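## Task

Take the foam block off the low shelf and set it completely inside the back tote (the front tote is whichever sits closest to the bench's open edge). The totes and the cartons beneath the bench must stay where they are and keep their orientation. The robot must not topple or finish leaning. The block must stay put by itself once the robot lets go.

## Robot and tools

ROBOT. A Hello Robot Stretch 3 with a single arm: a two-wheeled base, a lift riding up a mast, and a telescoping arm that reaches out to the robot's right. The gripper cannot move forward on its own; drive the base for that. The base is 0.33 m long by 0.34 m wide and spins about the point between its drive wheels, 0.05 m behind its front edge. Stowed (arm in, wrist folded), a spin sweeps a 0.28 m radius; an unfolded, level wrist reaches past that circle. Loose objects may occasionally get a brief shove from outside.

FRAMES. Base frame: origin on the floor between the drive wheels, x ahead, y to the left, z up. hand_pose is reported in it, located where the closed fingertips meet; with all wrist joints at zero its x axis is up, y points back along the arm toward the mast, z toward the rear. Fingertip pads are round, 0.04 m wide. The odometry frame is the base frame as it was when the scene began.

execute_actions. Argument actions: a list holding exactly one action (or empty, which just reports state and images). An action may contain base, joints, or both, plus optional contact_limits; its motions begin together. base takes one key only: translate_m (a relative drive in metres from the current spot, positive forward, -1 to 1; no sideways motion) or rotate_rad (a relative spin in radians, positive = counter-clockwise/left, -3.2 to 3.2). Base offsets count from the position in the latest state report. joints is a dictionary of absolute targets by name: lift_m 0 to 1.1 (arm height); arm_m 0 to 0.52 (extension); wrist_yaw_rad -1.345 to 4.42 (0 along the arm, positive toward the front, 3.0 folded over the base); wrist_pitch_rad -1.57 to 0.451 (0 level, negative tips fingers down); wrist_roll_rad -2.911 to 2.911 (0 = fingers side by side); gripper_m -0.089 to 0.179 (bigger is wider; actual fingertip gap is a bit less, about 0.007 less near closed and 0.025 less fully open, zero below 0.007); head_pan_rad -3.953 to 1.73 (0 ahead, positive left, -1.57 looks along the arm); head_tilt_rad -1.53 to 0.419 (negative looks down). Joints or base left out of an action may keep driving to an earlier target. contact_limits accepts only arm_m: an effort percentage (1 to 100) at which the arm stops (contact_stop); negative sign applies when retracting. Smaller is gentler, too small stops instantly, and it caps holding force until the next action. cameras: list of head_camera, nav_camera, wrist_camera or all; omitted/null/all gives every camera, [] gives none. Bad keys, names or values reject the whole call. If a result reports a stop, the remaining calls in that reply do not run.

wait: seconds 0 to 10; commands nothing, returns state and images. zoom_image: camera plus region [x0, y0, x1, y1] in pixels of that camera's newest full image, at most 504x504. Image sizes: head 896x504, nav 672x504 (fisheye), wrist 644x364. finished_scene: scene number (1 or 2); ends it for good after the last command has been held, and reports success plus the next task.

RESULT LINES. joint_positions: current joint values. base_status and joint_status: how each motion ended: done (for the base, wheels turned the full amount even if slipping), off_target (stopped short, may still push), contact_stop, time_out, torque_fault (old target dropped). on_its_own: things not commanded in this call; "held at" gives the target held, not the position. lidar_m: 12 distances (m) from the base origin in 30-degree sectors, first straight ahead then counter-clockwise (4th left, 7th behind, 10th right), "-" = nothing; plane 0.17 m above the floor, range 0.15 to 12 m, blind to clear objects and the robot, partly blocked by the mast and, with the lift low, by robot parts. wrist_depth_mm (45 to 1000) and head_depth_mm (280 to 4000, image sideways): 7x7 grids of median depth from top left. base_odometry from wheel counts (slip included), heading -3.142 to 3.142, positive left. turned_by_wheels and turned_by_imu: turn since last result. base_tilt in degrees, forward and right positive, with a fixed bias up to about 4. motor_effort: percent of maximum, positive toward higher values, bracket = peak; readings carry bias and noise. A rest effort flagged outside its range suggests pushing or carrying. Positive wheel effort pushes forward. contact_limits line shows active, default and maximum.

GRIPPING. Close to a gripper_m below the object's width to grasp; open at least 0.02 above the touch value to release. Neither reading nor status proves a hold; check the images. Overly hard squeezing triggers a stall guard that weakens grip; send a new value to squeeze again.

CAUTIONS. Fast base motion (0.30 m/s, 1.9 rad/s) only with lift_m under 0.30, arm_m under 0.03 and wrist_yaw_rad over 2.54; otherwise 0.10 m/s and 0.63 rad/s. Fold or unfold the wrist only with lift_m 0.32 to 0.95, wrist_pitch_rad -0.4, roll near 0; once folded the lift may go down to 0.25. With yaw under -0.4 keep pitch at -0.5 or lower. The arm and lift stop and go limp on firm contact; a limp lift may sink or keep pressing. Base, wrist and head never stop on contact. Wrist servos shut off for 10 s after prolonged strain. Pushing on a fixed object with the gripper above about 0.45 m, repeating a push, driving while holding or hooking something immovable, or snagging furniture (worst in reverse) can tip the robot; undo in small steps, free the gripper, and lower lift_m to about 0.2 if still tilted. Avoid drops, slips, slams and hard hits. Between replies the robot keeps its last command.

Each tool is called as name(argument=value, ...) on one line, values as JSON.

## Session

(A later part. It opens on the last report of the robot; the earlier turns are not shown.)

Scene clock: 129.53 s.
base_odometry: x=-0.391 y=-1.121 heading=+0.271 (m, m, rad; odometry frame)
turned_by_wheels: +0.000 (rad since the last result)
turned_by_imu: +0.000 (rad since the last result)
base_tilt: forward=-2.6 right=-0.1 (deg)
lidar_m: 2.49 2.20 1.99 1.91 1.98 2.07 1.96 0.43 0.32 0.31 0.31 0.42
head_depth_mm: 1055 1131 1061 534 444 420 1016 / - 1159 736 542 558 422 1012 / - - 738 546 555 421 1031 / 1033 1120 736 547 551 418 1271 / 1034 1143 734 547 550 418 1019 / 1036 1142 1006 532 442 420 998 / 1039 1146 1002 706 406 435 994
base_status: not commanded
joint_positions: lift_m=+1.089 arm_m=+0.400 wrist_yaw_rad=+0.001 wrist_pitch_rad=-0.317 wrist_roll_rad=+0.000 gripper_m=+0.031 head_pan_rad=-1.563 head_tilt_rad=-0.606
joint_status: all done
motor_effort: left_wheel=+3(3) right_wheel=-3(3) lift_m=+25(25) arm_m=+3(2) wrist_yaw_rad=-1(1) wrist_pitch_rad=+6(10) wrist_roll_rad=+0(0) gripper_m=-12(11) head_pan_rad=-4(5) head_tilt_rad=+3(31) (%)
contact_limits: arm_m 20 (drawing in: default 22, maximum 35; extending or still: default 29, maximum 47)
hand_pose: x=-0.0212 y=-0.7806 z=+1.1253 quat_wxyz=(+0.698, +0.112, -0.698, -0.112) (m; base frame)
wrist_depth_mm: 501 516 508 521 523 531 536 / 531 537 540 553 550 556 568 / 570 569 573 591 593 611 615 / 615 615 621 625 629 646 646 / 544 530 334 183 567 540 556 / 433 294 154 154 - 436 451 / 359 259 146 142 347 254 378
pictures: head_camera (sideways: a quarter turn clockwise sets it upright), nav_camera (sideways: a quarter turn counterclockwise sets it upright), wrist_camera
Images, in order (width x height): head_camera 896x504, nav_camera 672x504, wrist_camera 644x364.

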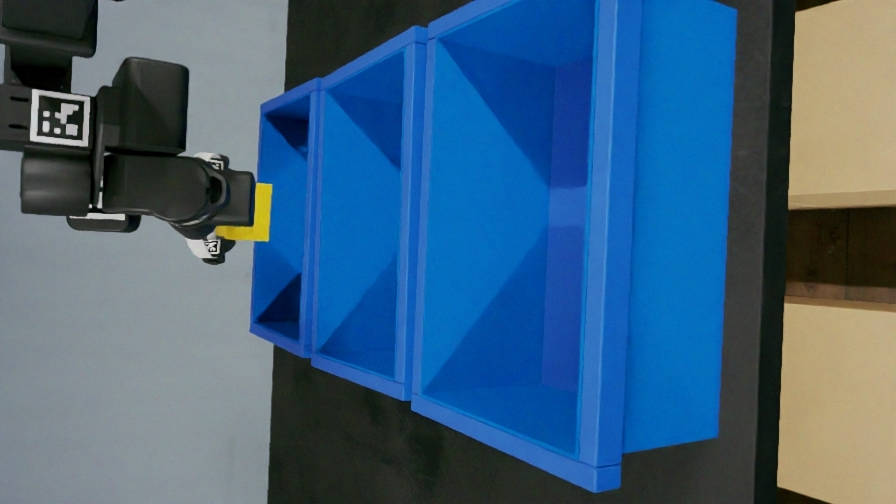

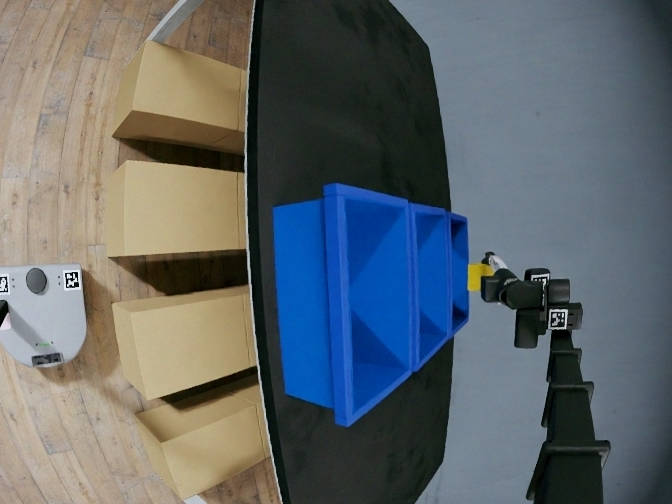

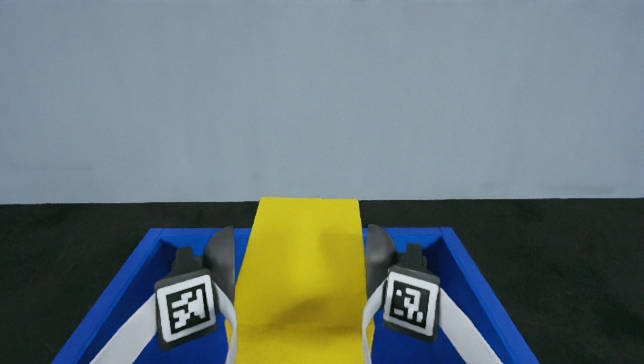

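execute_actions(actions=[{"base": {"rotate_rad": -0.4}}], cameras=[])

execute_actions(actions=[{"base": {"translate_m": 0.2}}], cameras=["nav_camera"])

execute_actions(actions=[{"base": {"rotate_rad": 0.4}}], cameras=["nav_camera"])

Scene clock: 141.10 s.
base_odometry: x=-0.391 y=-1.121 heading=-0.129 (m, m, rad; odometry frame)
turned_by_wheels: -0.400 (rad since the last result)
turned_by_imu: -0.399 (rad since the last result)
base_tilt: forward=-2.5 right=-0.2 (deg)
lidar_m: 0.60 2.20 2.45 1.93 1.92 2.07 2.07 0.84 0.39 0.32 0.31 0.32
head_depth_mm: 1315 1416 1064 739 565 1174 1091 / - 1377 1052 733 562 1175 1255 / - - 1037 728 541 493 1033 / 1117 1210 1027 692 421 452 1026 / 1081 1184 1020 551 407 430 1022 / 1037 1130 731 537 546 414 1235 / 1006 1092 707 518 532 393 973
base_status: done
joint_positions: lift_m=+1.089 arm_m=+0.400 wrist_yaw_rad=+0.001 wrist_pitch_rad=-0.317 wrist_roll_rad=+0.000 gripper_m=+0.031 head_pan_rad=-1.563 head_tilt_rad=-0.606
joint_status: not commanded
motor_effort: left_wheel=+2(8) right_wheel=-2(8) lift_m=+25(26) arm_m=+2(2) wrist_yaw_rad=-1(2) wrist_pitch_rad=+6(6) wrist_roll_rad=+0(0) gripper_m=-11(11) head_pan_rad=-5(5) head_tilt_rad=+2(2) (%)
hand_pose: x=-0.0212 y=-0.7806 z=+1.1253 quat_wxyz=(+0.698, +0.112, -0.698, -0.112) (m; base frame)
wrist_depth_mm: 477 525 579 649 721 829 941 / 505 542 610 689 771 897 - / 530 568 647 726 823 - - / 557 621 654 697 717 716 - / 528 536 538 184 571 553 548 / 321 438 153 154 - 445 441 / 322 362 146 142 363 375 382
pictures: none
No camera images: the call's "cameras" was empty. Leave "cameras" out to get every camera's image.

Scene clock: 144.50 s.
base_odometry: x=-0.192 y=-1.147 heading=-0.129 (m, m, rad; odometry frame)
turned_by_wheels: +0.000 (rad since the last result)
turned_by_imu: +0.000 (rad since the last result)
base_tilt: forward=-2.4 right=-0.1 (deg)
lidar_m: 0.40 1.91 2.06 2.02 2.01 2.15 2.27 0.62 0.37 0.22 0.22 0.23
head_depth_mm: 1213 1311 1062 543 529 415 994 / - 1272 1053 546 557 383 965 / - - 727 525 537 362 394 / 1041 1128 715 508 519 349 375 / 1005 1102 701 491 500 318 370 / 968 1058 825 531 468 437 377 / 934 1021 848 679 547 446 376
base_status: done
joint_positions: lift_m=+1.089 arm_m=+0.400 wrist_yaw_rad=+0.001 wrist_pitch_rad=-0.317 wrist_roll_rad=+0.000 gripper_m=+0.031 head_pan_rad=-1.563 head_tilt_rad=-0.606
joint_status: not commanded
motor_effort: left_wheel=+3(7) right_wheel=-3(4) lift_m=+25(26) arm_m=+2(2) wrist_yaw_rad=-2(1) wrist_pitch_rad=+6(6) wrist_roll_rad=+0(0) gripper_m=-11(11) head_pan_rad=-5(5) head_tilt_rad=+3(3) (%)
hand_pose: x=-0.0212 y=-0.7806 z=+1.1253 quat_wxyz=(+0.698, +0.112, -0.698, -0.112) (m; base frame)
wrist_depth_mm: 418 454 501 555 633 713 855 / 441 478 537 605 677 784 943 / 463 496 565 633 743 863 - / 479 531 596 655 710 705 720 / 505 538 530 184 566 546 556 / 438 281 153 154 - 447 451 / 271 289 146 141 360 377 375
pictures: nav_camera (sideways: a quarter turn counterclockwise sets it upright)
Images, in order (width x height): nav_camera 672x504.

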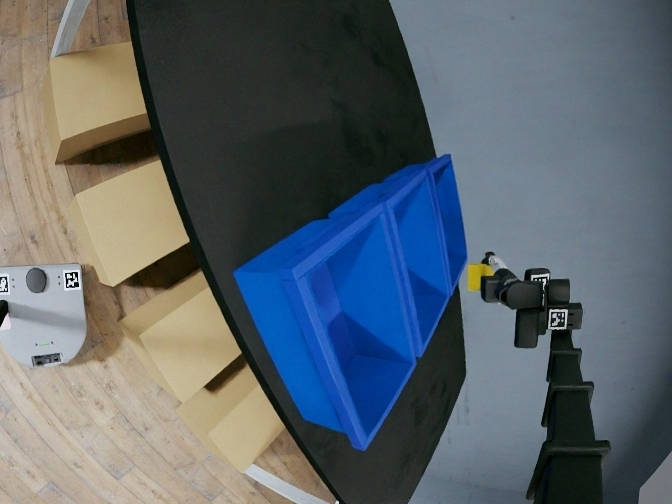

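Scene clock: 146.10 s.
base_odometry: x=-0.192 y=-1.147 heading=+0.271 (m, m, rad; odometry frame)
turned_by_wheels: +0.400 (rad since the last result)
turned_by_imu: +0.399 (rad since the last result)
base_tilt: forward=-2.6 right=-0.1 (deg)
lidar_m: 1.92 2.05 2.73 1.99 2.07 2.27 0.92 0.37 0.23 0.22 0.23 0.40
head_depth_mm: 981 1052 833 653 485 455 351 / - 1074 828 652 469 321 359 / - - 838 647 540 444 382 / 965 1044 1022 724 557 452 381 / 966 1061 1019 717 554 450 379 / 971 1064 1006 713 549 448 378 / 969 1064 998 706 548 445 376
base_status: done
joint_positions: lift_m=+1.089 arm_m=+0.400 wrist_yaw_rad=+0.001 wrist_pitch_rad=-0.317 wrist_roll_rad=+0.000 gripper_m=+0.031 head_pan_rad=-1.563 head_tilt_rad=-0.606
joint_status: not commanded
motor_effort: left_wheel=-2(7) right_wheel=+1(6) lift_m=+25(26) arm_m=+2(2) wrist_yaw_rad=-2(1) wrist_pitch_rad=+6(6) wrist_roll_rad=+0(0) gripper_m=-11(11) head_pan_rad=-6(5) head_tilt_rad=+3(3) (%)
hand_pose: x=-0.0212 y=-0.7807 z=+1.1253 quat_wxyz=(+0.698, +0.112, -0.698, -0.112) (m; base frame)
wrist_depth_mm: 430 438 433 443 454 456 466 / 459 467 468 477 477 481 494 / 485 488 496 504 515 514 525 / 527 522 540 531 541 564 563 / 536 536 542 185 571 545 554 / 431 439 154 153 - 278 280 / 368 361 146 141 290 288 289
pictures: nav_camera (sideways: a quarter turn counterclockwise sets it upright)
Images, in order (width x height): nav_camera 672x504.

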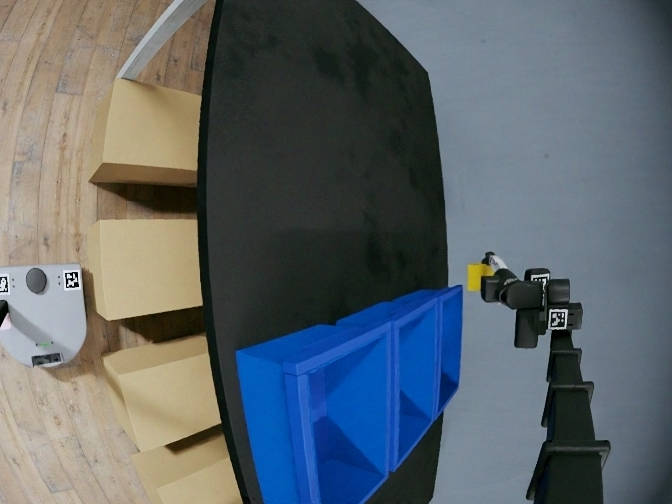

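execute_actions(actions=[{"base": {"translate_m": -0.185}}])

Scene clock: 149.80 s.
base_odometry: x=-0.371 y=-1.196 heading=+0.271 (m, m, rad; odometry frame)
turned_by_wheels: +0.000 (rad since the last result)
turned_by_imu: +0.000 (rad since the last result)
base_tilt: forward=-2.5 right=+0.0 (deg)
lidar_m: 0.81 2.23 2.07 1.99 2.06 2.10 1.95 0.32 0.25 0.26 0.23 0.31
head_depth_mm: 986 1057 1062 529 470 427 355 / - 1082 771 639 489 453 357 / - - 824 660 491 450 358 / 962 1048 827 660 493 449 356 / 970 1063 777 490 496 308 355 / 971 1061 1008 488 487 329 355 / 971 1068 997 707 401 331 359
base_status: done
joint_positions: lift_m=+1.089 arm_m=+0.400 wrist_yaw_rad=+0.001 wrist_pitch_rad=-0.317 wrist_roll_rad=+0.000 gripper_m=+0.031 head_pan_rad=-1.563 head_tilt_rad=-0.606
joint_status: not commanded
motor_effort: left_wheel=-2(5) right_wheel=+2(3) lift_m=+25(26) arm_m=+2(2) wrist_yaw_rad=-1(1) wrist_pitch_rad=+6(6) wrist_roll_rad=+0(0) gripper_m=-11(11) head_pan_rad=-5(5) head_tilt_rad=+3(4) (%)
hand_pose: x=-0.0212 y=-0.7807 z=+1.1253 quat_wxyz=(+0.698, +0.112, -0.698, -0.112) (m; base frame)
wrist_depth_mm: 440 440 444 453 456 466 463 / 468 463 471 477 487 498 493 / 491 502 504 513 511 538 535 / 522 531 536 541 555 566 577 / 531 532 532 184 574 558 549 / 432 432 153 154 - 445 451 / 352 259 145 141 294 254 377
pictures: head_camera (sideways: a quarter turn clockwise sets it upright), nav_camera (sideways: a quarter turn counterclockwise sets it upright), wrist_camera
Images, in order (width x height): head_camera 896x504, nav_camera 672x504, wrist_camera 644x364.

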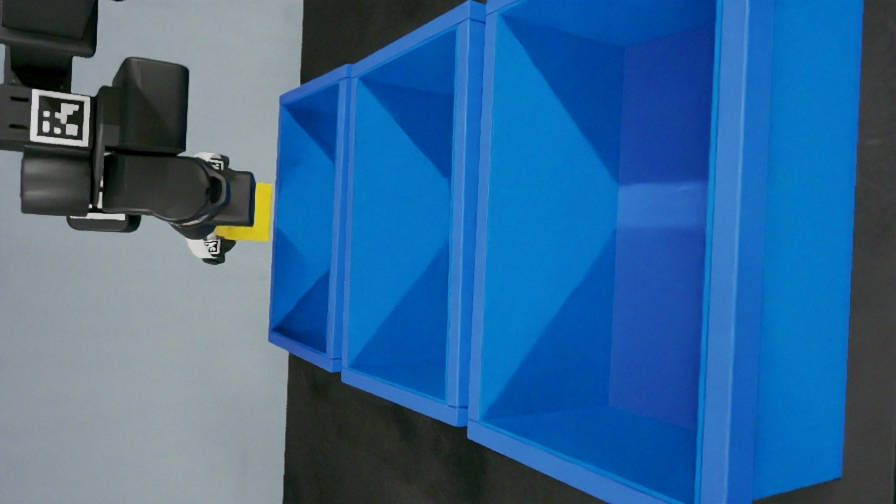

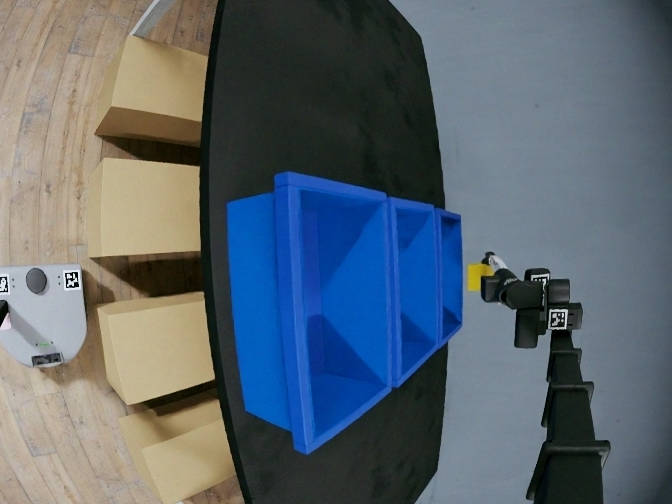

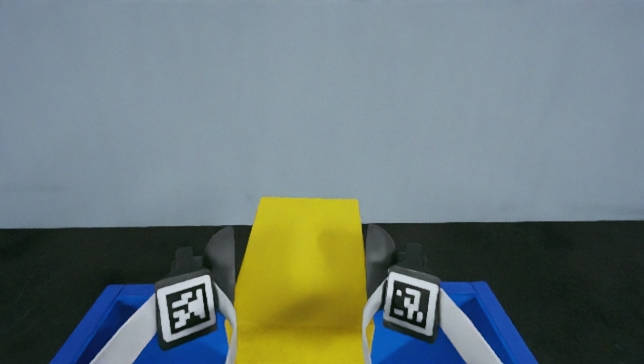

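execute_actions(actions=[{"joints": {"arm_m": 0.415, "wrist_pitch_rad": -0.55}, "contact_limits": {"arm_m": 15}}])

Scene clock: 157.63 s.
base_odometry: x=-0.371 y=-1.196 heading=+0.271 (m, m, rad; odometry frame)
turned_by_wheels: +0.000 (rad since the last result)
turned_by_imu: +0.000 (rad since the last result)
base_tilt: forward=-2.6 right=-0.1 (deg)
lidar_m: 0.80 2.23 2.07 1.99 2.06 2.09 1.96 0.32 0.25 0.26 0.23 0.31
head_depth_mm: 986 1054 1065 528 471 428 356 / - 1075 769 638 490 452 357 / - - 673 660 491 451 358 / 965 1063 705 660 494 448 356 / 970 1061 774 491 496 309 355 / 968 1065 1011 488 488 329 354 / 971 1067 997 708 401 330 360
base_status: not commanded
joint_positions: lift_m=+1.089 arm_m=+0.415 wrist_yaw_rad=+0.001 wrist_pitch_rad=-0.563 wrist_roll_rad=+0.000 gripper_m=+0.031 head_pan_rad=-1.563 head_tilt_rad=-0.606
joint_status: all done
motor_effort: left_wheel=-2(3) right_wheel=+2(2) lift_m=+25(25) arm_m=+2(2) wrist_yaw_rad=-2(1) wrist_pitch_rad=+5(6) wrist_roll_rad=+0(0) gripper_m=-11(11) head_pan_rad=-5(5) head_tilt_rad=+2(2) (%)
contact_limits: arm_m 15 (drawing in: default 22, maximum 35; extending or still: default 29, maximum 47)
hand_pose: x=-0.0213 y=-0.7635 z=+1.0711 quat_wxyz=(+0.680, +0.197, -0.679, -0.196) (m; base frame)
wrist_depth_mm: 439 447 450 461 467 471 472 / 483 487 493 503 505 514 521 / 514 516 530 528 535 540 562 / 433 255 256 260 260 454 455 / 350 267 261 183 273 256 392 / 198 268 154 155 - 224 336 / 199 260 146 142 285 209 285
pictures: head_camera (sideways: a quarter turn clockwise sets it upright), nav_camera (sideways: a quarter turn counterclockwise sets it upright), wrist_camera
Images, in order (width x height): head_camera 896x504, nav_camera 672x504, wrist_camera 644x364.

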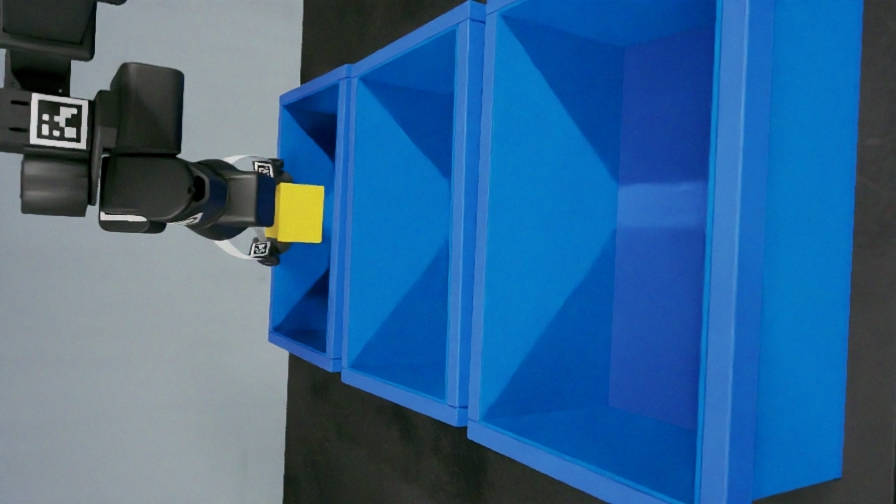

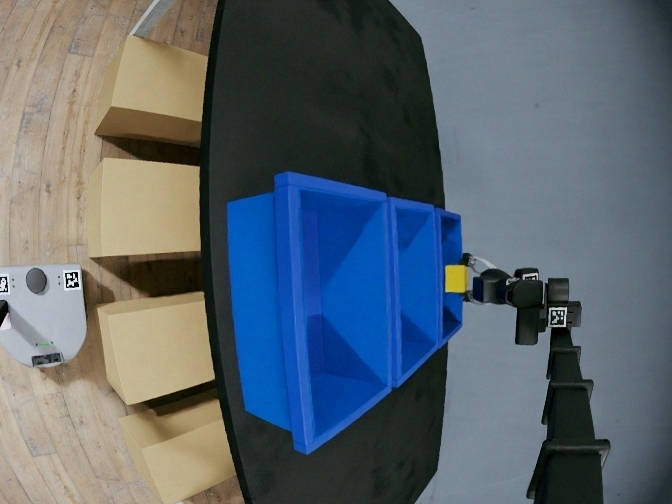

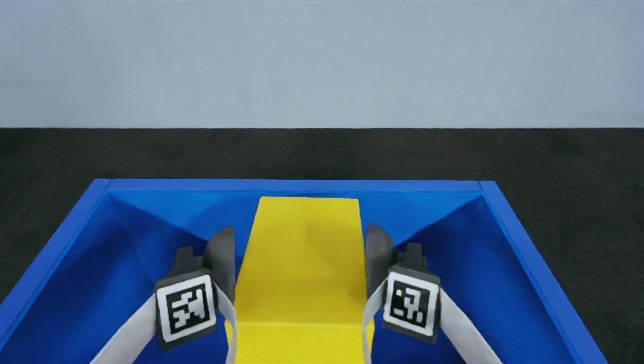

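execute_actions(actions=[{"joints": {"arm_m": 0.435, "wrist_pitch_rad": -0.74}, "contact_limits": {"arm_m": 15}}])

Scene clock: 161.20 s.
base_odometry: x=-0.371 y=-1.196 heading=+0.271 (m, m, rad; odometry frame)
turned_by_wheels: +0.000 (rad since the last result)
turned_by_imu: +0.000 (rad since the last result)
base_tilt: forward=-2.5 right=-0.1 (deg)
lidar_m: 0.81 2.22 2.07 1.99 2.07 2.10 1.96 0.32 0.25 0.25 0.23 0.31
head_depth_mm: - 1052 1063 529 471 427 356 / - 1079 768 638 489 452 357 / - - 673 660 491 451 357 / 962 1062 690 659 494 448 356 / 968 1063 776 490 495 308 355 / 971 1063 1009 487 488 329 355 / 970 1065 998 706 401 330 359
base_status: not commanded
joint_positions: lift_m=+1.089 arm_m=+0.435 wrist_yaw_rad=+0.001 wrist_pitch_rad=-0.750 wrist_roll_rad=+0.000 gripper_m=+0.031 head_pan_rad=-1.563 head_tilt_rad=-0.606
joint_status: all done
motor_effort: left_wheel=-2(2) right_wheel=+2(1) lift_m=+26(25) arm_m=+2(1) wrist_yaw_rad=-1(1) wrist_pitch_rad=+3(2) wrist_roll_rad=+0(0) gripper_m=-11(11) head_pan_rad=-4(5) head_tilt_rad=+3(2) (%)
contact_limits: arm_m 15 (drawing in: default 22, maximum 35; extending or still: default 29, maximum 47)
hand_pose: x=-0.0214 y=-0.7508 z=+1.0360 quat_wxyz=(+0.658, +0.259, -0.658, -0.259) (m; base frame)
wrist_depth_mm: 467 467 473 482 480 497 495 / 436 440 447 457 462 467 468 / 224 228 229 231 234 238 413 / 200 259 270 263 275 223 357 / 198 289 296 183 309 223 311 / 201 263 153 155 - 221 167 / 201 239 146 142 249 207 152
pictures: head_camera (sideways: a quarter turn clockwise sets it upright), nav_camera (sideways: a quarter turn counterclockwise sets it upright), wrist_camera
Images, in order (width x height): head_camera 896x504, nav_camera 672x504, wrist_camera 644x364.

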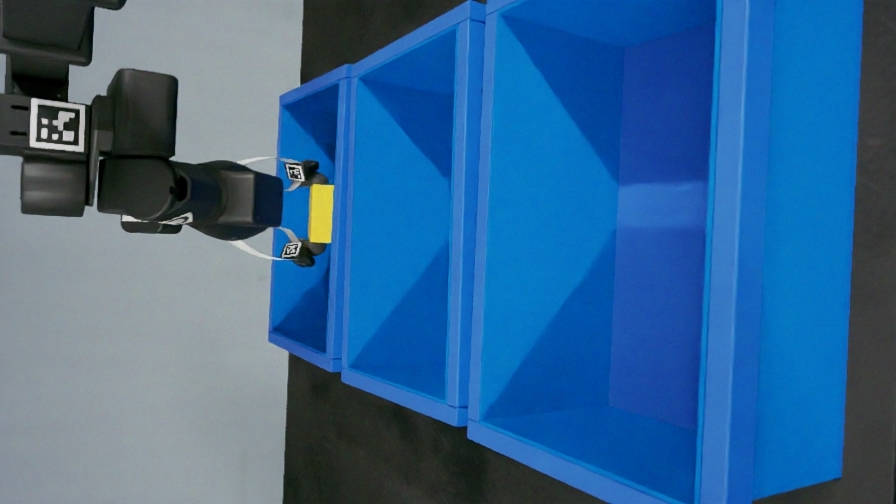

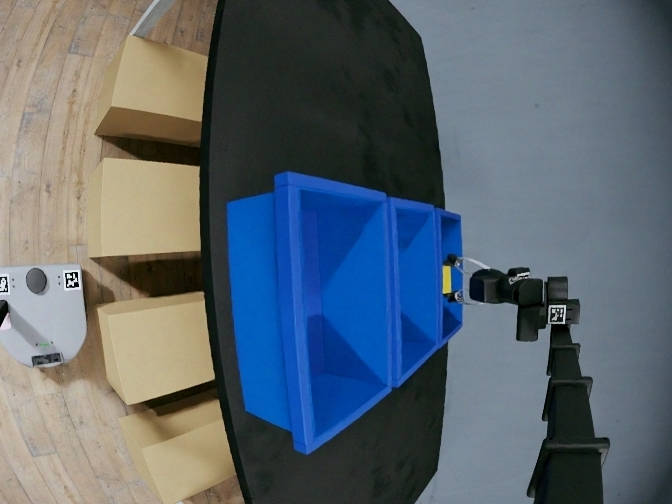

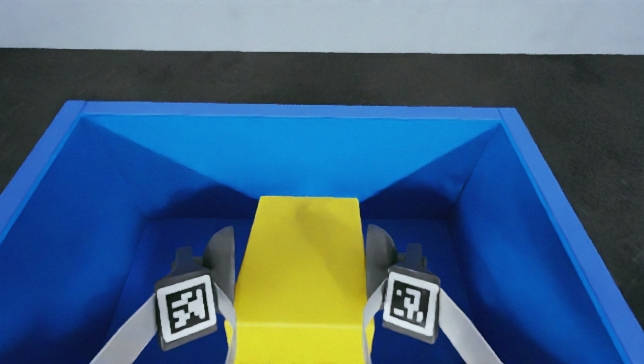

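execute_actions(actions=[{"joints": {"lift_m": 1.07}}], cameras=["head_camera", "wrist_camera"])

Scene clock: 164.07 s.
base_odometry: x=-0.371 y=-1.196 heading=+0.271 (m, m, rad; odometry frame)
turned_by_wheels: +0.000 (rad since the last result)
turned_by_imu: +0.000 (rad since the last result)
base_tilt: forward=-2.5 right=-0.1 (deg)
lidar_m: 0.80 2.23 2.07 1.99 2.06 2.10 1.96 0.32 0.25 0.26 0.23 0.31
head_depth_mm: 933 1052 1055 528 470 427 355 / 940 1087 769 638 490 452 357 / 944 - 670 660 491 451 358 / 968 1060 668 659 494 448 357 / 973 1062 773 491 495 308 355 / 971 1064 1009 488 488 329 355 / 969 1065 1000 706 401 330 359
base_status: not commanded
joint_positions: lift_m=+1.070 arm_m=+0.435 wrist_yaw_rad=+0.001 wrist_pitch_rad=-0.751 wrist_roll_rad=+0.000 gripper_m=+0.031 head_pan_rad=-1.563 head_tilt_rad=-0.606
joint_status: all done
motor_effort: left_wheel=-3(2) right_wheel=+2(2) lift_m=+11(24) arm_m=+1(2) wrist_yaw_rad=-1(1) wrist_pitch_rad=+4(4) wrist_roll_rad=+0(0) gripper_m=-11(11) head_pan_rad=-5(5) head_tilt_rad=+2(3) (%)
hand_pose: x=-0.0214 y=-0.7507 z=+1.0168 quat_wxyz=(+0.658, +0.260, -0.657, -0.259) (m; base frame)
wrist_depth_mm: 452 462 463 474 476 480 487 / 397 214 417 418 429 441 435 / 200 227 230 231 232 219 378 / 199 261 272 264 275 223 317 / 200 268 276 184 291 222 162 / 200 252 153 155 - 222 152 / 202 226 146 141 232 207 152
pictures: head_camera (sideways: a quarter turn clockwise sets it upright), wrist_camera
Images, in order (width x height): head_camera 896x504, wrist_camera 644x364.

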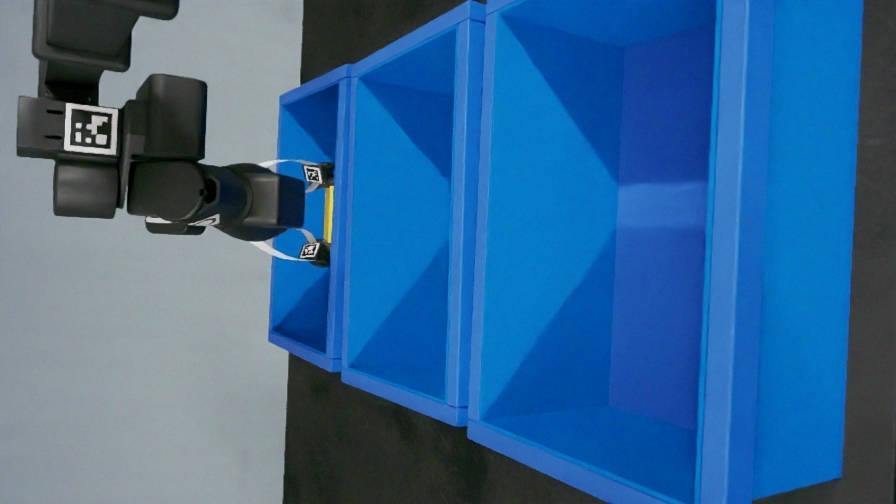

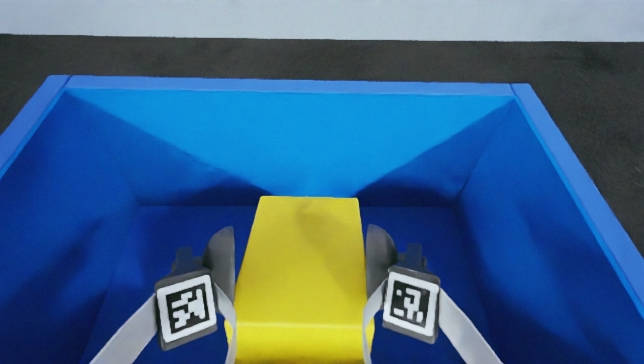

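execute_actions(actions=[{"joints": {"gripper_m": 0.105}}], cameras=["head_camera", "wrist_camera"])

Scene clock: 166.00 s.
base_odometry: x=-0.371 y=-1.196 heading=+0.271 (m, m, rad; odometry frame)
turned_by_wheels: +0.000 (rad since the last result)
turned_by_imu: +0.000 (rad since the last result)
base_tilt: forward=-2.5 right=+0.0 (deg)
lidar_m: 0.81 2.23 2.06 1.99 2.06 2.11 1.96 0.32 0.25 0.26 0.23 0.31
head_depth_mm: 931 1054 1062 528 471 428 356 / 939 1087 769 638 491 452 357 / 943 - 668 659 492 450 358 / 965 1062 668 661 494 449 356 / 968 1059 776 490 496 309 355 / 973 1065 1005 488 489 329 355 / 971 1061 998 707 401 330 360
base_status: not commanded
joint_positions: lift_m=+1.070 arm_m=+0.435 wrist_yaw_rad=+0.001 wrist_pitch_rad=-0.751 wrist_roll_rad=+0.000 gripper_m=+0.105 head_pan_rad=-1.563 head_tilt_rad=-0.606
joint_status: all done
motor_effort: left_wheel=-3(3) right_wheel=+2(2) lift_m=+12(12) arm_m=+3(2) wrist_yaw_rad=-1(1) wrist_pitch_rad=+4(4) wrist_roll_rad=+0(0) gripper_m=+0(80) head_pan_rad=-5(5) head_tilt_rad=+3(2) (%)
hand_pose: x=-0.0214 y=-0.7507 z=+1.0168 quat_wxyz=(+0.658, +0.260, -0.657, -0.259) (m; base frame)
wrist_depth_mm: 457 457 457 459 474 478 490 / 398 215 417 424 430 438 442 / 199 229 229 231 230 221 370 / 200 261 270 274 276 222 316 / 198 272 278 283 291 222 161 / 200 - 253 211 257 207 152 / 190 225 224 143 232 207 152
pictures: head_camera (sideways: a quarter turn clockwise sets it upright), wrist_camera
Images, in order (width x height): head_camera 896x504, wrist_camera 644x364.

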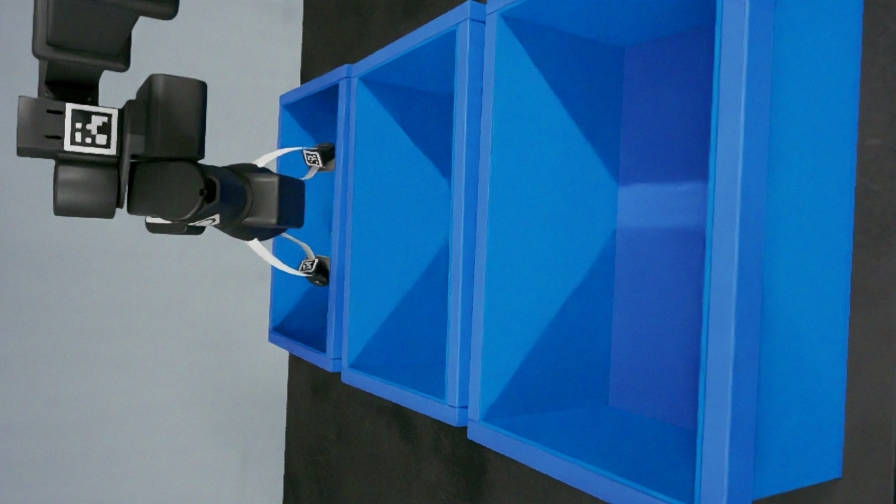

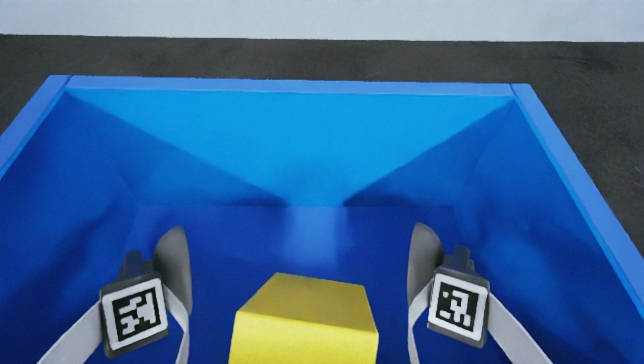

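execute_actions(actions=[{"joints": {"lift_m": 1.1}}], cameras=["wrist_camera"])

execute_actions(actions=[{"joints": {"wrist_pitch_rad": -1.0, "arm_m": 0.47}, "contact_limits": {"arm_m": 15}}], cameras=["wrist_camera", "head_camera"])

Scene clock: 167.80 s.
base_odometry: x=-0.371 y=-1.196 heading=+0.271 (m, m, rad; odometry frame)
turned_by_wheels: +0.000 (rad since the last result)
turned_by_imu: +0.000 (rad since the last result)
base_tilt: forward=-2.5 right=+0.0 (deg)
lidar_m: 0.80 2.23 2.07 1.99 2.06 2.10 1.96 0.32 0.25 0.26 0.23 0.31
head_depth_mm: 988 1055 1065 529 471 427 355 / - 1073 768 638 491 453 357 / - - 671 661 492 450 358 / 965 1061 670 659 493 448 356 / 969 1061 776 491 496 309 355 / 966 1064 1014 488 487 329 355 / 971 1071 999 706 401 330 360
base_status: not commanded
joint_positions: lift_m=+1.098 arm_m=+0.435 wrist_yaw_rad=+0.001 wrist_pitch_rad=-0.751 wrist_roll_rad=+0.000 gripper_m=+0.105 head_pan_rad=-1.563 head_tilt_rad=-0.606
joint_status: all done
joint sent to its limit — the command would take lift_m past its upper limit, so that joint was sent only as far as its limit.
motor_effort: left_wheel=-2(3) right_wheel=+2(2) lift_m=+25(27) arm_m=+3(2) wrist_yaw_rad=-2(1) wrist_pitch_rad=+4(4) wrist_roll_rad=+0(0) gripper_m=+1(1) head_pan_rad=-5(5) head_tilt_rad=+3(3) (%)
hand_pose: x=-0.0214 y=-0.7507 z=+1.0446 quat_wxyz=(+0.658, +0.260, -0.657, -0.259) (m; base frame)
wrist_depth_mm: 473 468 470 474 478 488 493 / 447 455 454 473 473 487 494 / 376 237 237 240 241 248 419 / 209 260 272 274 274 238 370 / 200 278 308 309 311 222 322 / 200 - 280 284 287 207 175 / 191 249 254 172 259 209 159
pictures: wrist_camera
Images, in order (width x height): wrist_camera 644x364.

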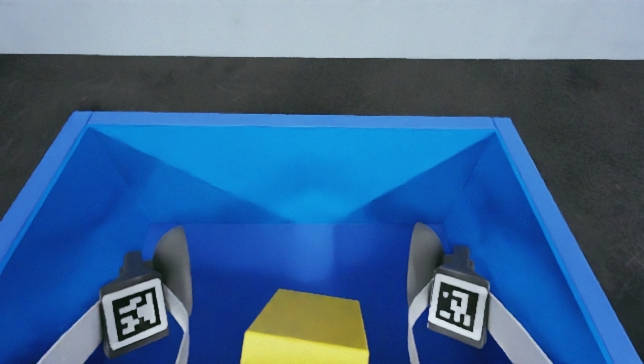

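Scene clock: 169.10 s.
base_odometry: x=-0.371 y=-1.196 heading=+0.271 (m, m, rad; odometry frame)
turned_by_wheels: +0.000 (rad since the last result)
turned_by_imu: +0.000 (rad since the last result)
base_tilt: forward=-2.5 right=-0.2 (deg)
lidar_m: 0.81 2.24 2.07 1.99 2.06 2.10 1.96 0.32 0.25 0.26 0.23 0.31
head_depth_mm: 991 1055 1065 529 471 427 355 / - 1063 768 640 489 453 357 / - - 674 660 492 450 358 / 968 1053 829 661 494 449 356 / 968 1065 774 491 495 308 355 / 966 1067 1008 488 488 329 354 / 970 1062 999 708 401 330 359
base_status: not commanded
joint_positions: lift_m=+1.098 arm_m=+0.470 wrist_yaw_rad=+0.001 wrist_pitch_rad=-1.003 wrist_roll_rad=+0.000 gripper_m=+0.105 head_pan_rad=-1.563 head_tilt_rad=-0.606
joint_status: all done
motor_effort: left_wheel=-2(2) right_wheel=+2(2) lift_m=+25(25) arm_m=+2(1) wrist_yaw_rad=-1(1) wrist_pitch_rad=+1(3) wrist_roll_rad=+0(0) gripper_m=+1(1) head_pan_rad=-5(4) head_tilt_rad=+3(2) (%)
contact_limits: arm_m 15 (drawing in: default 22, maximum 35; extending or still: default 29, maximum 47)
hand_pose: x=-0.0215 y=-0.7322 z=+1.0080 quat_wxyz=(+0.620, +0.340, -0.620, -0.340) (m; base frame)
wrist_depth_mm: 182 186 189 190 191 195 361 / 201 219 219 222 223 207 334 / 201 259 273 272 278 220 175 / 202 265 275 276 280 220 158 / 203 254 255 207 263 218 151 / 204 - 235 151 244 205 150 / 194 223 158 153 230 205 150
pictures: head_camera (sideways: a quarter turn clockwise sets it upright), wrist_camera
Images, in order (width x height): head_camera 896x504, wrist_camera 644x364.

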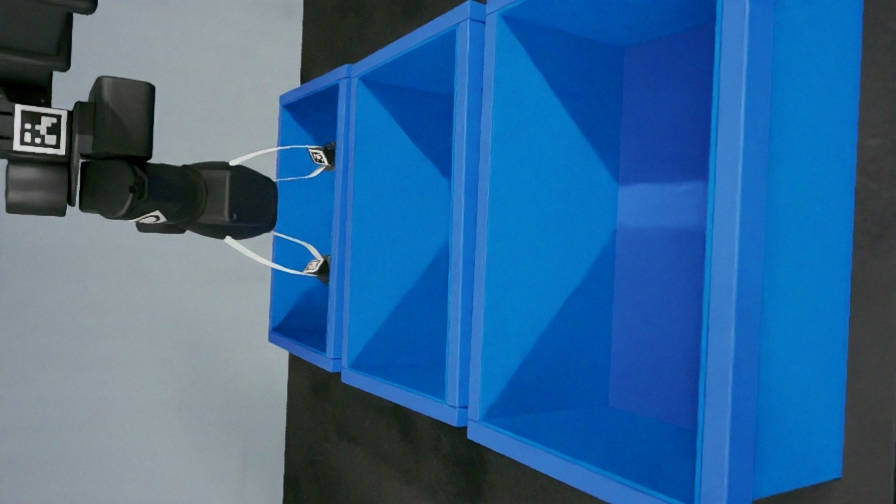

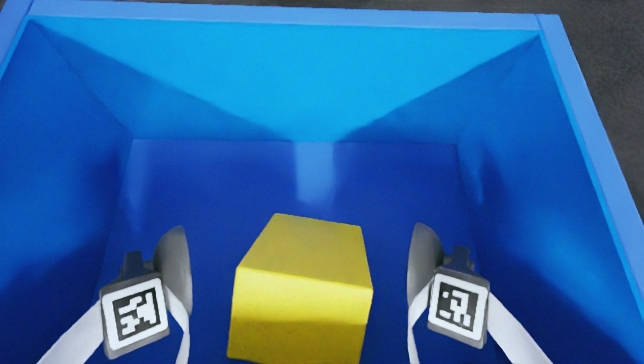

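zoom_image(camera="wrist_camera", region=[130, 150, 480, 364])

Region (130, 150, 480, 364) of wrist_camera's 644x364 image, scaled by 1.440.

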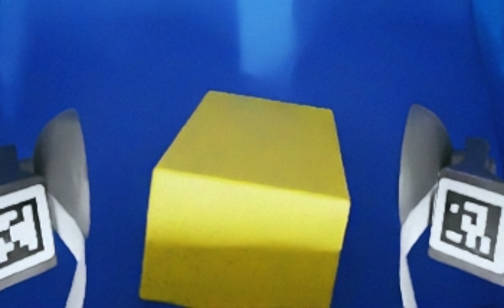

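execute_actions(actions=[{"joints": {"gripper_m": 0.03}}], cameras=["wrist_camera", "head_camera"])

Scene clock: 179.53 s.
base_odometry: x=-0.371 y=-1.196 heading=+0.271 (m, m, rad; odometry frame)
turned_by_wheels: +0.000 (rad since the last result)
turned_by_imu: +0.000 (rad since the last result)
base_tilt: forward=-2.4 right=+0.0 (deg)
lidar_m: 0.80 2.23 2.07 1.99 2.07 2.10 1.95 0.32 0.25 0.26 0.23 0.31
head_depth_mm: 984 1054 1065 528 470 427 355 / - 1063 767 639 489 453 356 / - - 749 659 492 450 357 / 964 1061 830 661 493 449 356 / 970 1062 776 491 495 308 355 / 967 1063 1012 488 488 329 355 / 974 1064 997 706 401 330 359
base_status: not commanded
joint_positions: lift_m=+1.098 arm_m=+0.470 wrist_yaw_rad=+0.001 wrist_pitch_rad=-1.003 wrist_roll_rad=+0.000 gripper_m=+0.031 head_pan_rad=-1.563 head_tilt_rad=-0.606
joint_status: all done
motor_effort: left_wheel=-3(2) right_wheel=+2(2) lift_m=+25(25) arm_m=+2(2) wrist_yaw_rad=-1(1) wrist_pitch_rad=+1(1) wrist_roll_rad=+0(0) gripper_m=-11(83) head_pan_rad=-5(6) head_tilt_rad=+3(3) (%)
hand_pose: x=-0.0215 y=-0.7322 z=+1.0080 quat_wxyz=(+0.620, +0.340, -0.619, -0.340) (m; base frame)
wrist_depth_mm: 183 187 190 191 193 196 367 / 201 218 220 220 220 206 330 / 201 261 272 277 279 220 174 / 202 267 272 277 277 222 160 / 201 252 258 204 264 220 151 / 203 239 151 150 - 217 150 / 203 225 157 152 229 205 151
pictures: head_camera (sideways: a quarter turn clockwise sets it upright), wrist_camera
Images, in order (width x height): head_camera 896x504, wrist_camera 644x364.

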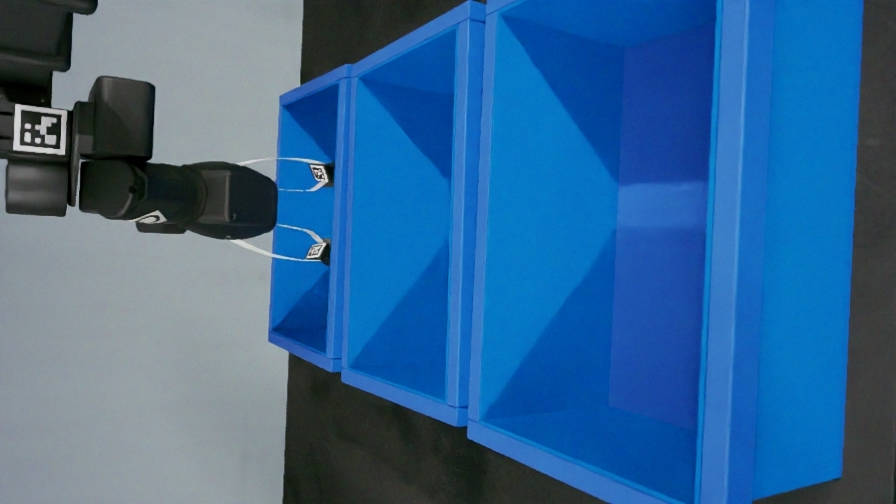

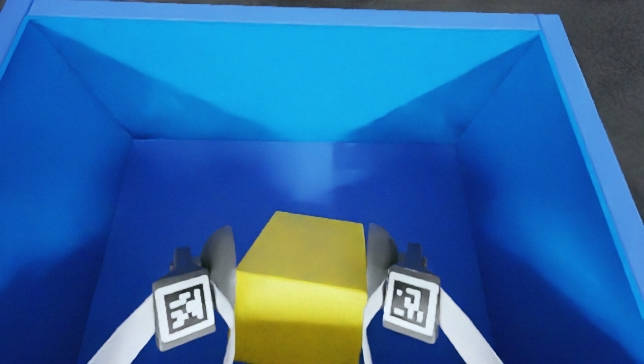

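execute_actions(actions=[{"joints": {"wrist_pitch_rad": -0.8, "arm_m": 0.485}, "contact_limits": {"arm_m": 15}}], cameras=["wrist_camera", "head_camera"])

Scene clock: 182.47 s.
base_odometry: x=-0.371 y=-1.196 heading=+0.271 (m, m, rad; odometry frame)
turned_by_wheels: +0.000 (rad since the last result)
turned_by_imu: +0.000 (rad since the last result)
base_tilt: forward=-2.5 right=-0.1 (deg)
lidar_m: 0.80 2.23 2.07 1.99 2.07 2.10 1.96 0.32 0.25 0.25 0.23 0.31
head_depth_mm: 987 1055 1064 528 471 427 355 / - 1056 766 639 489 453 357 / - 1056 746 660 493 450 357 / 965 1057 754 659 493 449 357 / 968 1063 774 492 495 309 355 / 970 1063 1004 489 488 329 355 / 971 1062 1002 708 401 330 360
base_status: not commanded
joint_positions: lift_m=+1.098 arm_m=+0.485 wrist_yaw_rad=+0.001 wrist_pitch_rad=-0.819 wrist_roll_rad=+0.000 gripper_m=+0.031 head_pan_rad=-1.563 head_tilt_rad=-0.606
joint_status: all done
motor_effort: left_wheel=-2(2) right_wheel=+2(2) lift_m=+25(26) arm_m=+2(4) wrist_yaw_rad=-1(1) wrist_pitch_rad=+7(7) wrist_roll_rad=+0(0) gripper_m=-12(12) head_pan_rad=-4(5) head_tilt_rad=+3(3) (%)
contact_limits: arm_m 15 (drawing in: default 22, maximum 35; extending or still: default 29, maximum 47)
hand_pose: x=-0.0214 y=-0.7870 z=+1.0333 quat_wxyz=(+0.649, +0.282, -0.648, -0.282) (m; base frame)
wrist_depth_mm: 431 438 443 446 452 455 464 / 399 405 409 419 420 431 436 / 347 359 364 369 369 379 383 / 198 215 217 220 221 207 342 / 201 259 260 208 267 220 296 / 200 260 150 150 - 221 166 / 201 240 157 153 248 206 152
pictures: head_camera (sideways: a quarter turn clockwise sets it upright), wrist_camera
Images, in order (width x height): head_camera 896x504, wrist_camera 644x364.

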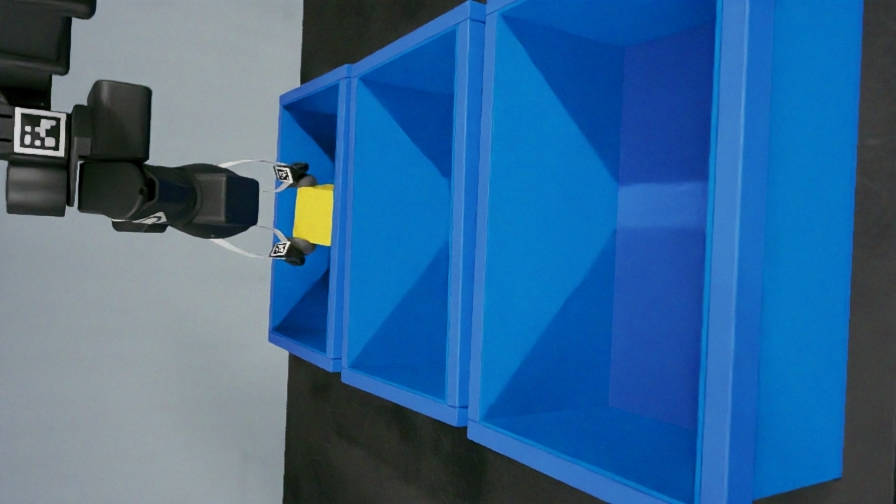

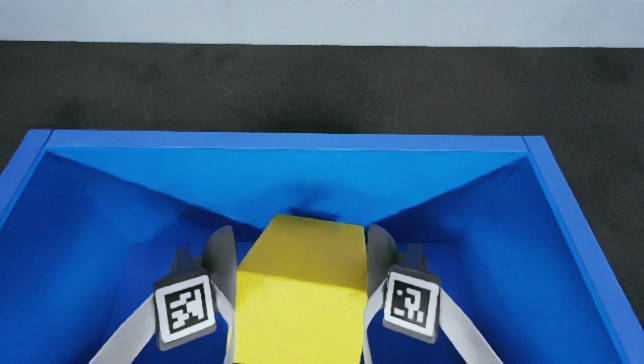

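execute_actions(actions=[{"joints": {"lift_m": 1.084, "arm_m": 0.48}, "contact_limits": {"arm_m": 15}}], cameras=["wrist_camera", "head_camera"])

Scene clock: 185.97 s.
base_odometry: x=-0.371 y=-1.196 heading=+0.271 (m, m, rad; odometry frame)
turned_by_wheels: +0.000 (rad since the last result)
turned_by_imu: +0.000 (rad since the last result)
base_tilt: forward=-2.5 right=-0.1 (deg)
lidar_m: 0.81 2.23 2.06 1.99 2.06 2.11 1.96 0.32 0.25 0.26 0.23 0.31
head_depth_mm: - 1057 1063 528 472 427 355 / - 1069 769 638 490 452 357 / 942 - 674 660 492 450 358 / 967 1058 757 659 493 449 356 / 969 1061 775 491 496 308 355 / 970 1067 1009 488 488 329 354 / 970 1066 998 708 401 330 359
base_status: not commanded
joint_positions: lift_m=+1.084 arm_m=+0.480 wrist_yaw_rad=+0.001 wrist_pitch_rad=-0.819 wrist_roll_rad=+0.000 gripper_m=+0.031 head_pan_rad=-1.563 head_tilt_rad=-0.606
joint_status: all done
motor_effort: left_wheel=-3(2) right_wheel=+2(2) lift_m=+11(23) arm_m=-3(3) wrist_yaw_rad=-1(1) wrist_pitch_rad=+7(7) wrist_roll_rad=+0(0) gripper_m=-11(12) head_pan_rad=-5(5) head_tilt_rad=+3(3) (%)
contact_limits: arm_m 15 (drawing in: default 22, maximum 35; extending or still: default 29, maximum 47)
hand_pose: x=-0.0214 y=-0.7827 z=+1.0196 quat_wxyz=(+0.649, +0.282, -0.648, -0.281) (m; base frame)
wrist_depth_mm: 423 434 436 445 443 448 454 / 377 384 385 395 399 405 409 / 189 191 193 193 195 197 366 / 200 224 224 226 227 212 313 / 199 265 266 207 275 222 166 / 200 251 151 150 - 221 151 / 201 231 157 152 235 206 151
pictures: head_camera (sideways: a quarter turn clockwise sets it upright), wrist_camera
Images, in order (width x height): head_camera 896x504, wrist_camera 644x364.

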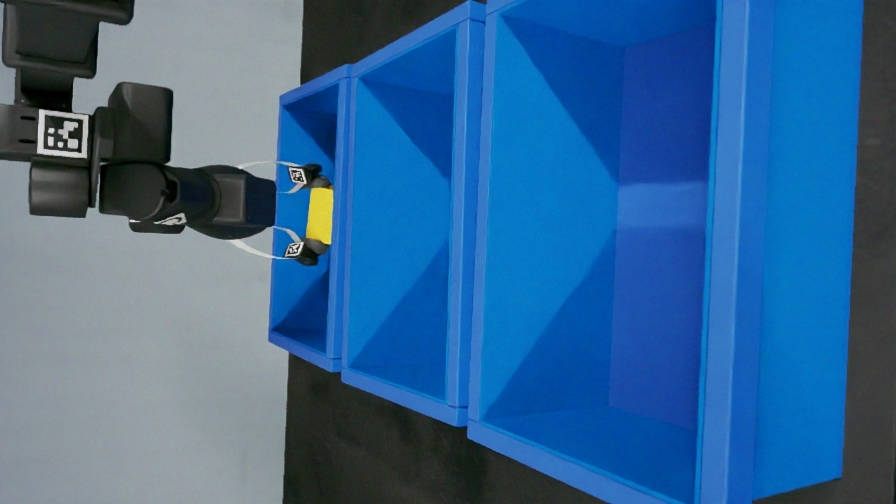

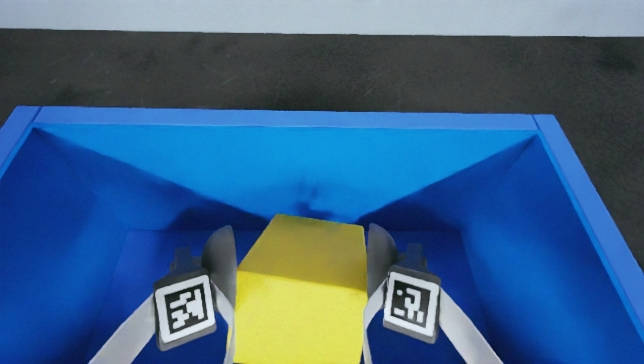

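execute_actions(actions=[{"joints": {"gripper_m": 0.1}}], cameras=["wrist_camera", "head_camera"])

Scene clock: 222.07 s.
base_odometry: x=-0.371 y=-1.196 heading=+0.271 (m, m, rad; odometry frame)
turned_by_wheels: +0.000 (rad since the last result)
turned_by_imu: +0.000 (rad since the last result)
base_tilt: forward=-2.5 right=+0.0 (deg)
lidar_m: 0.80 2.23 2.06 1.99 2.06 2.10 1.95 0.32 0.25 0.25 0.23 0.31
head_depth_mm: - 1057 1063 528 470 427 355 / - 1074 767 638 489 453 357 / 943 - 672 659 492 450 357 / 968 1060 670 661 493 448 356 / 966 1062 777 491 496 308 355 / 971 1066 1005 488 489 329 355 / 969 1067 997 706 400 330 359
base_status: not commanded
joint_positions: lift_m=+1.084 arm_m=+0.480 wrist_yaw_rad=+0.001 wrist_pitch_rad=-0.818 wrist_roll_rad=+0.000 gripper_m=+0.100 head_pan_rad=-1.563 head_tilt_rad=-0.606
joint_status: all done
motor_effort: left_wheel=-3(3) right_wheel=+2(2) lift_m=+11(11) arm_m=-3(3) wrist_yaw_rad=-1(1) wrist_pitch_rad=+6(6) wrist_roll_rad=+0(0) gripper_m=+0(76) head_pan_rad=-5(5) head_tilt_rad=+3(2) (%)
hand_pose: x=-0.0214 y=-0.7829 z=+1.0198 quat_wxyz=(+0.649, +0.282, -0.648, -0.281) (m; base frame)
wrist_depth_mm: 417 426 431 440 438 446 450 / 380 387 393 395 401 404 412 / 189 191 192 193 194 198 364 / 200 222 225 225 227 210 314 / 200 256 270 260 276 221 167 / 201 240 252 165 164 208 152 / 191 227 233 155 234 202 152
pictures: head_camera (sideways: a quarter turn clockwise sets it upright), wrist_camera
Images, in order (width x height): head_camera 896x504, wrist_camera 644x364.

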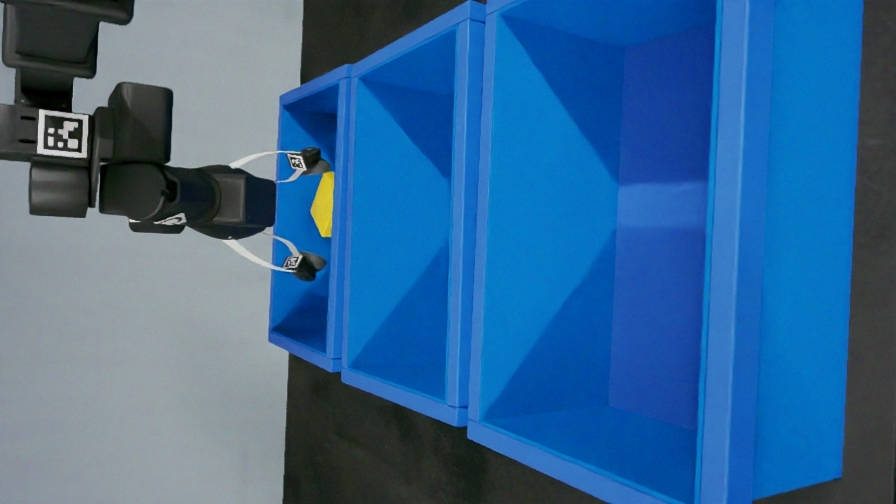

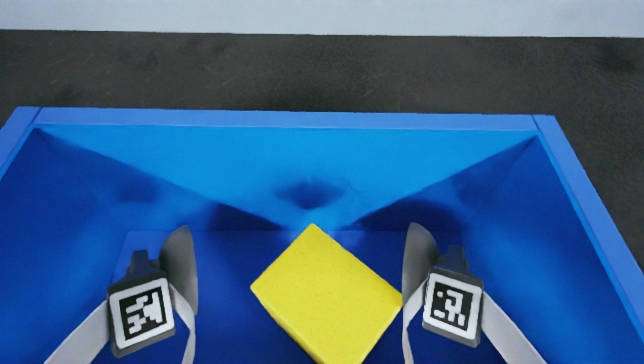

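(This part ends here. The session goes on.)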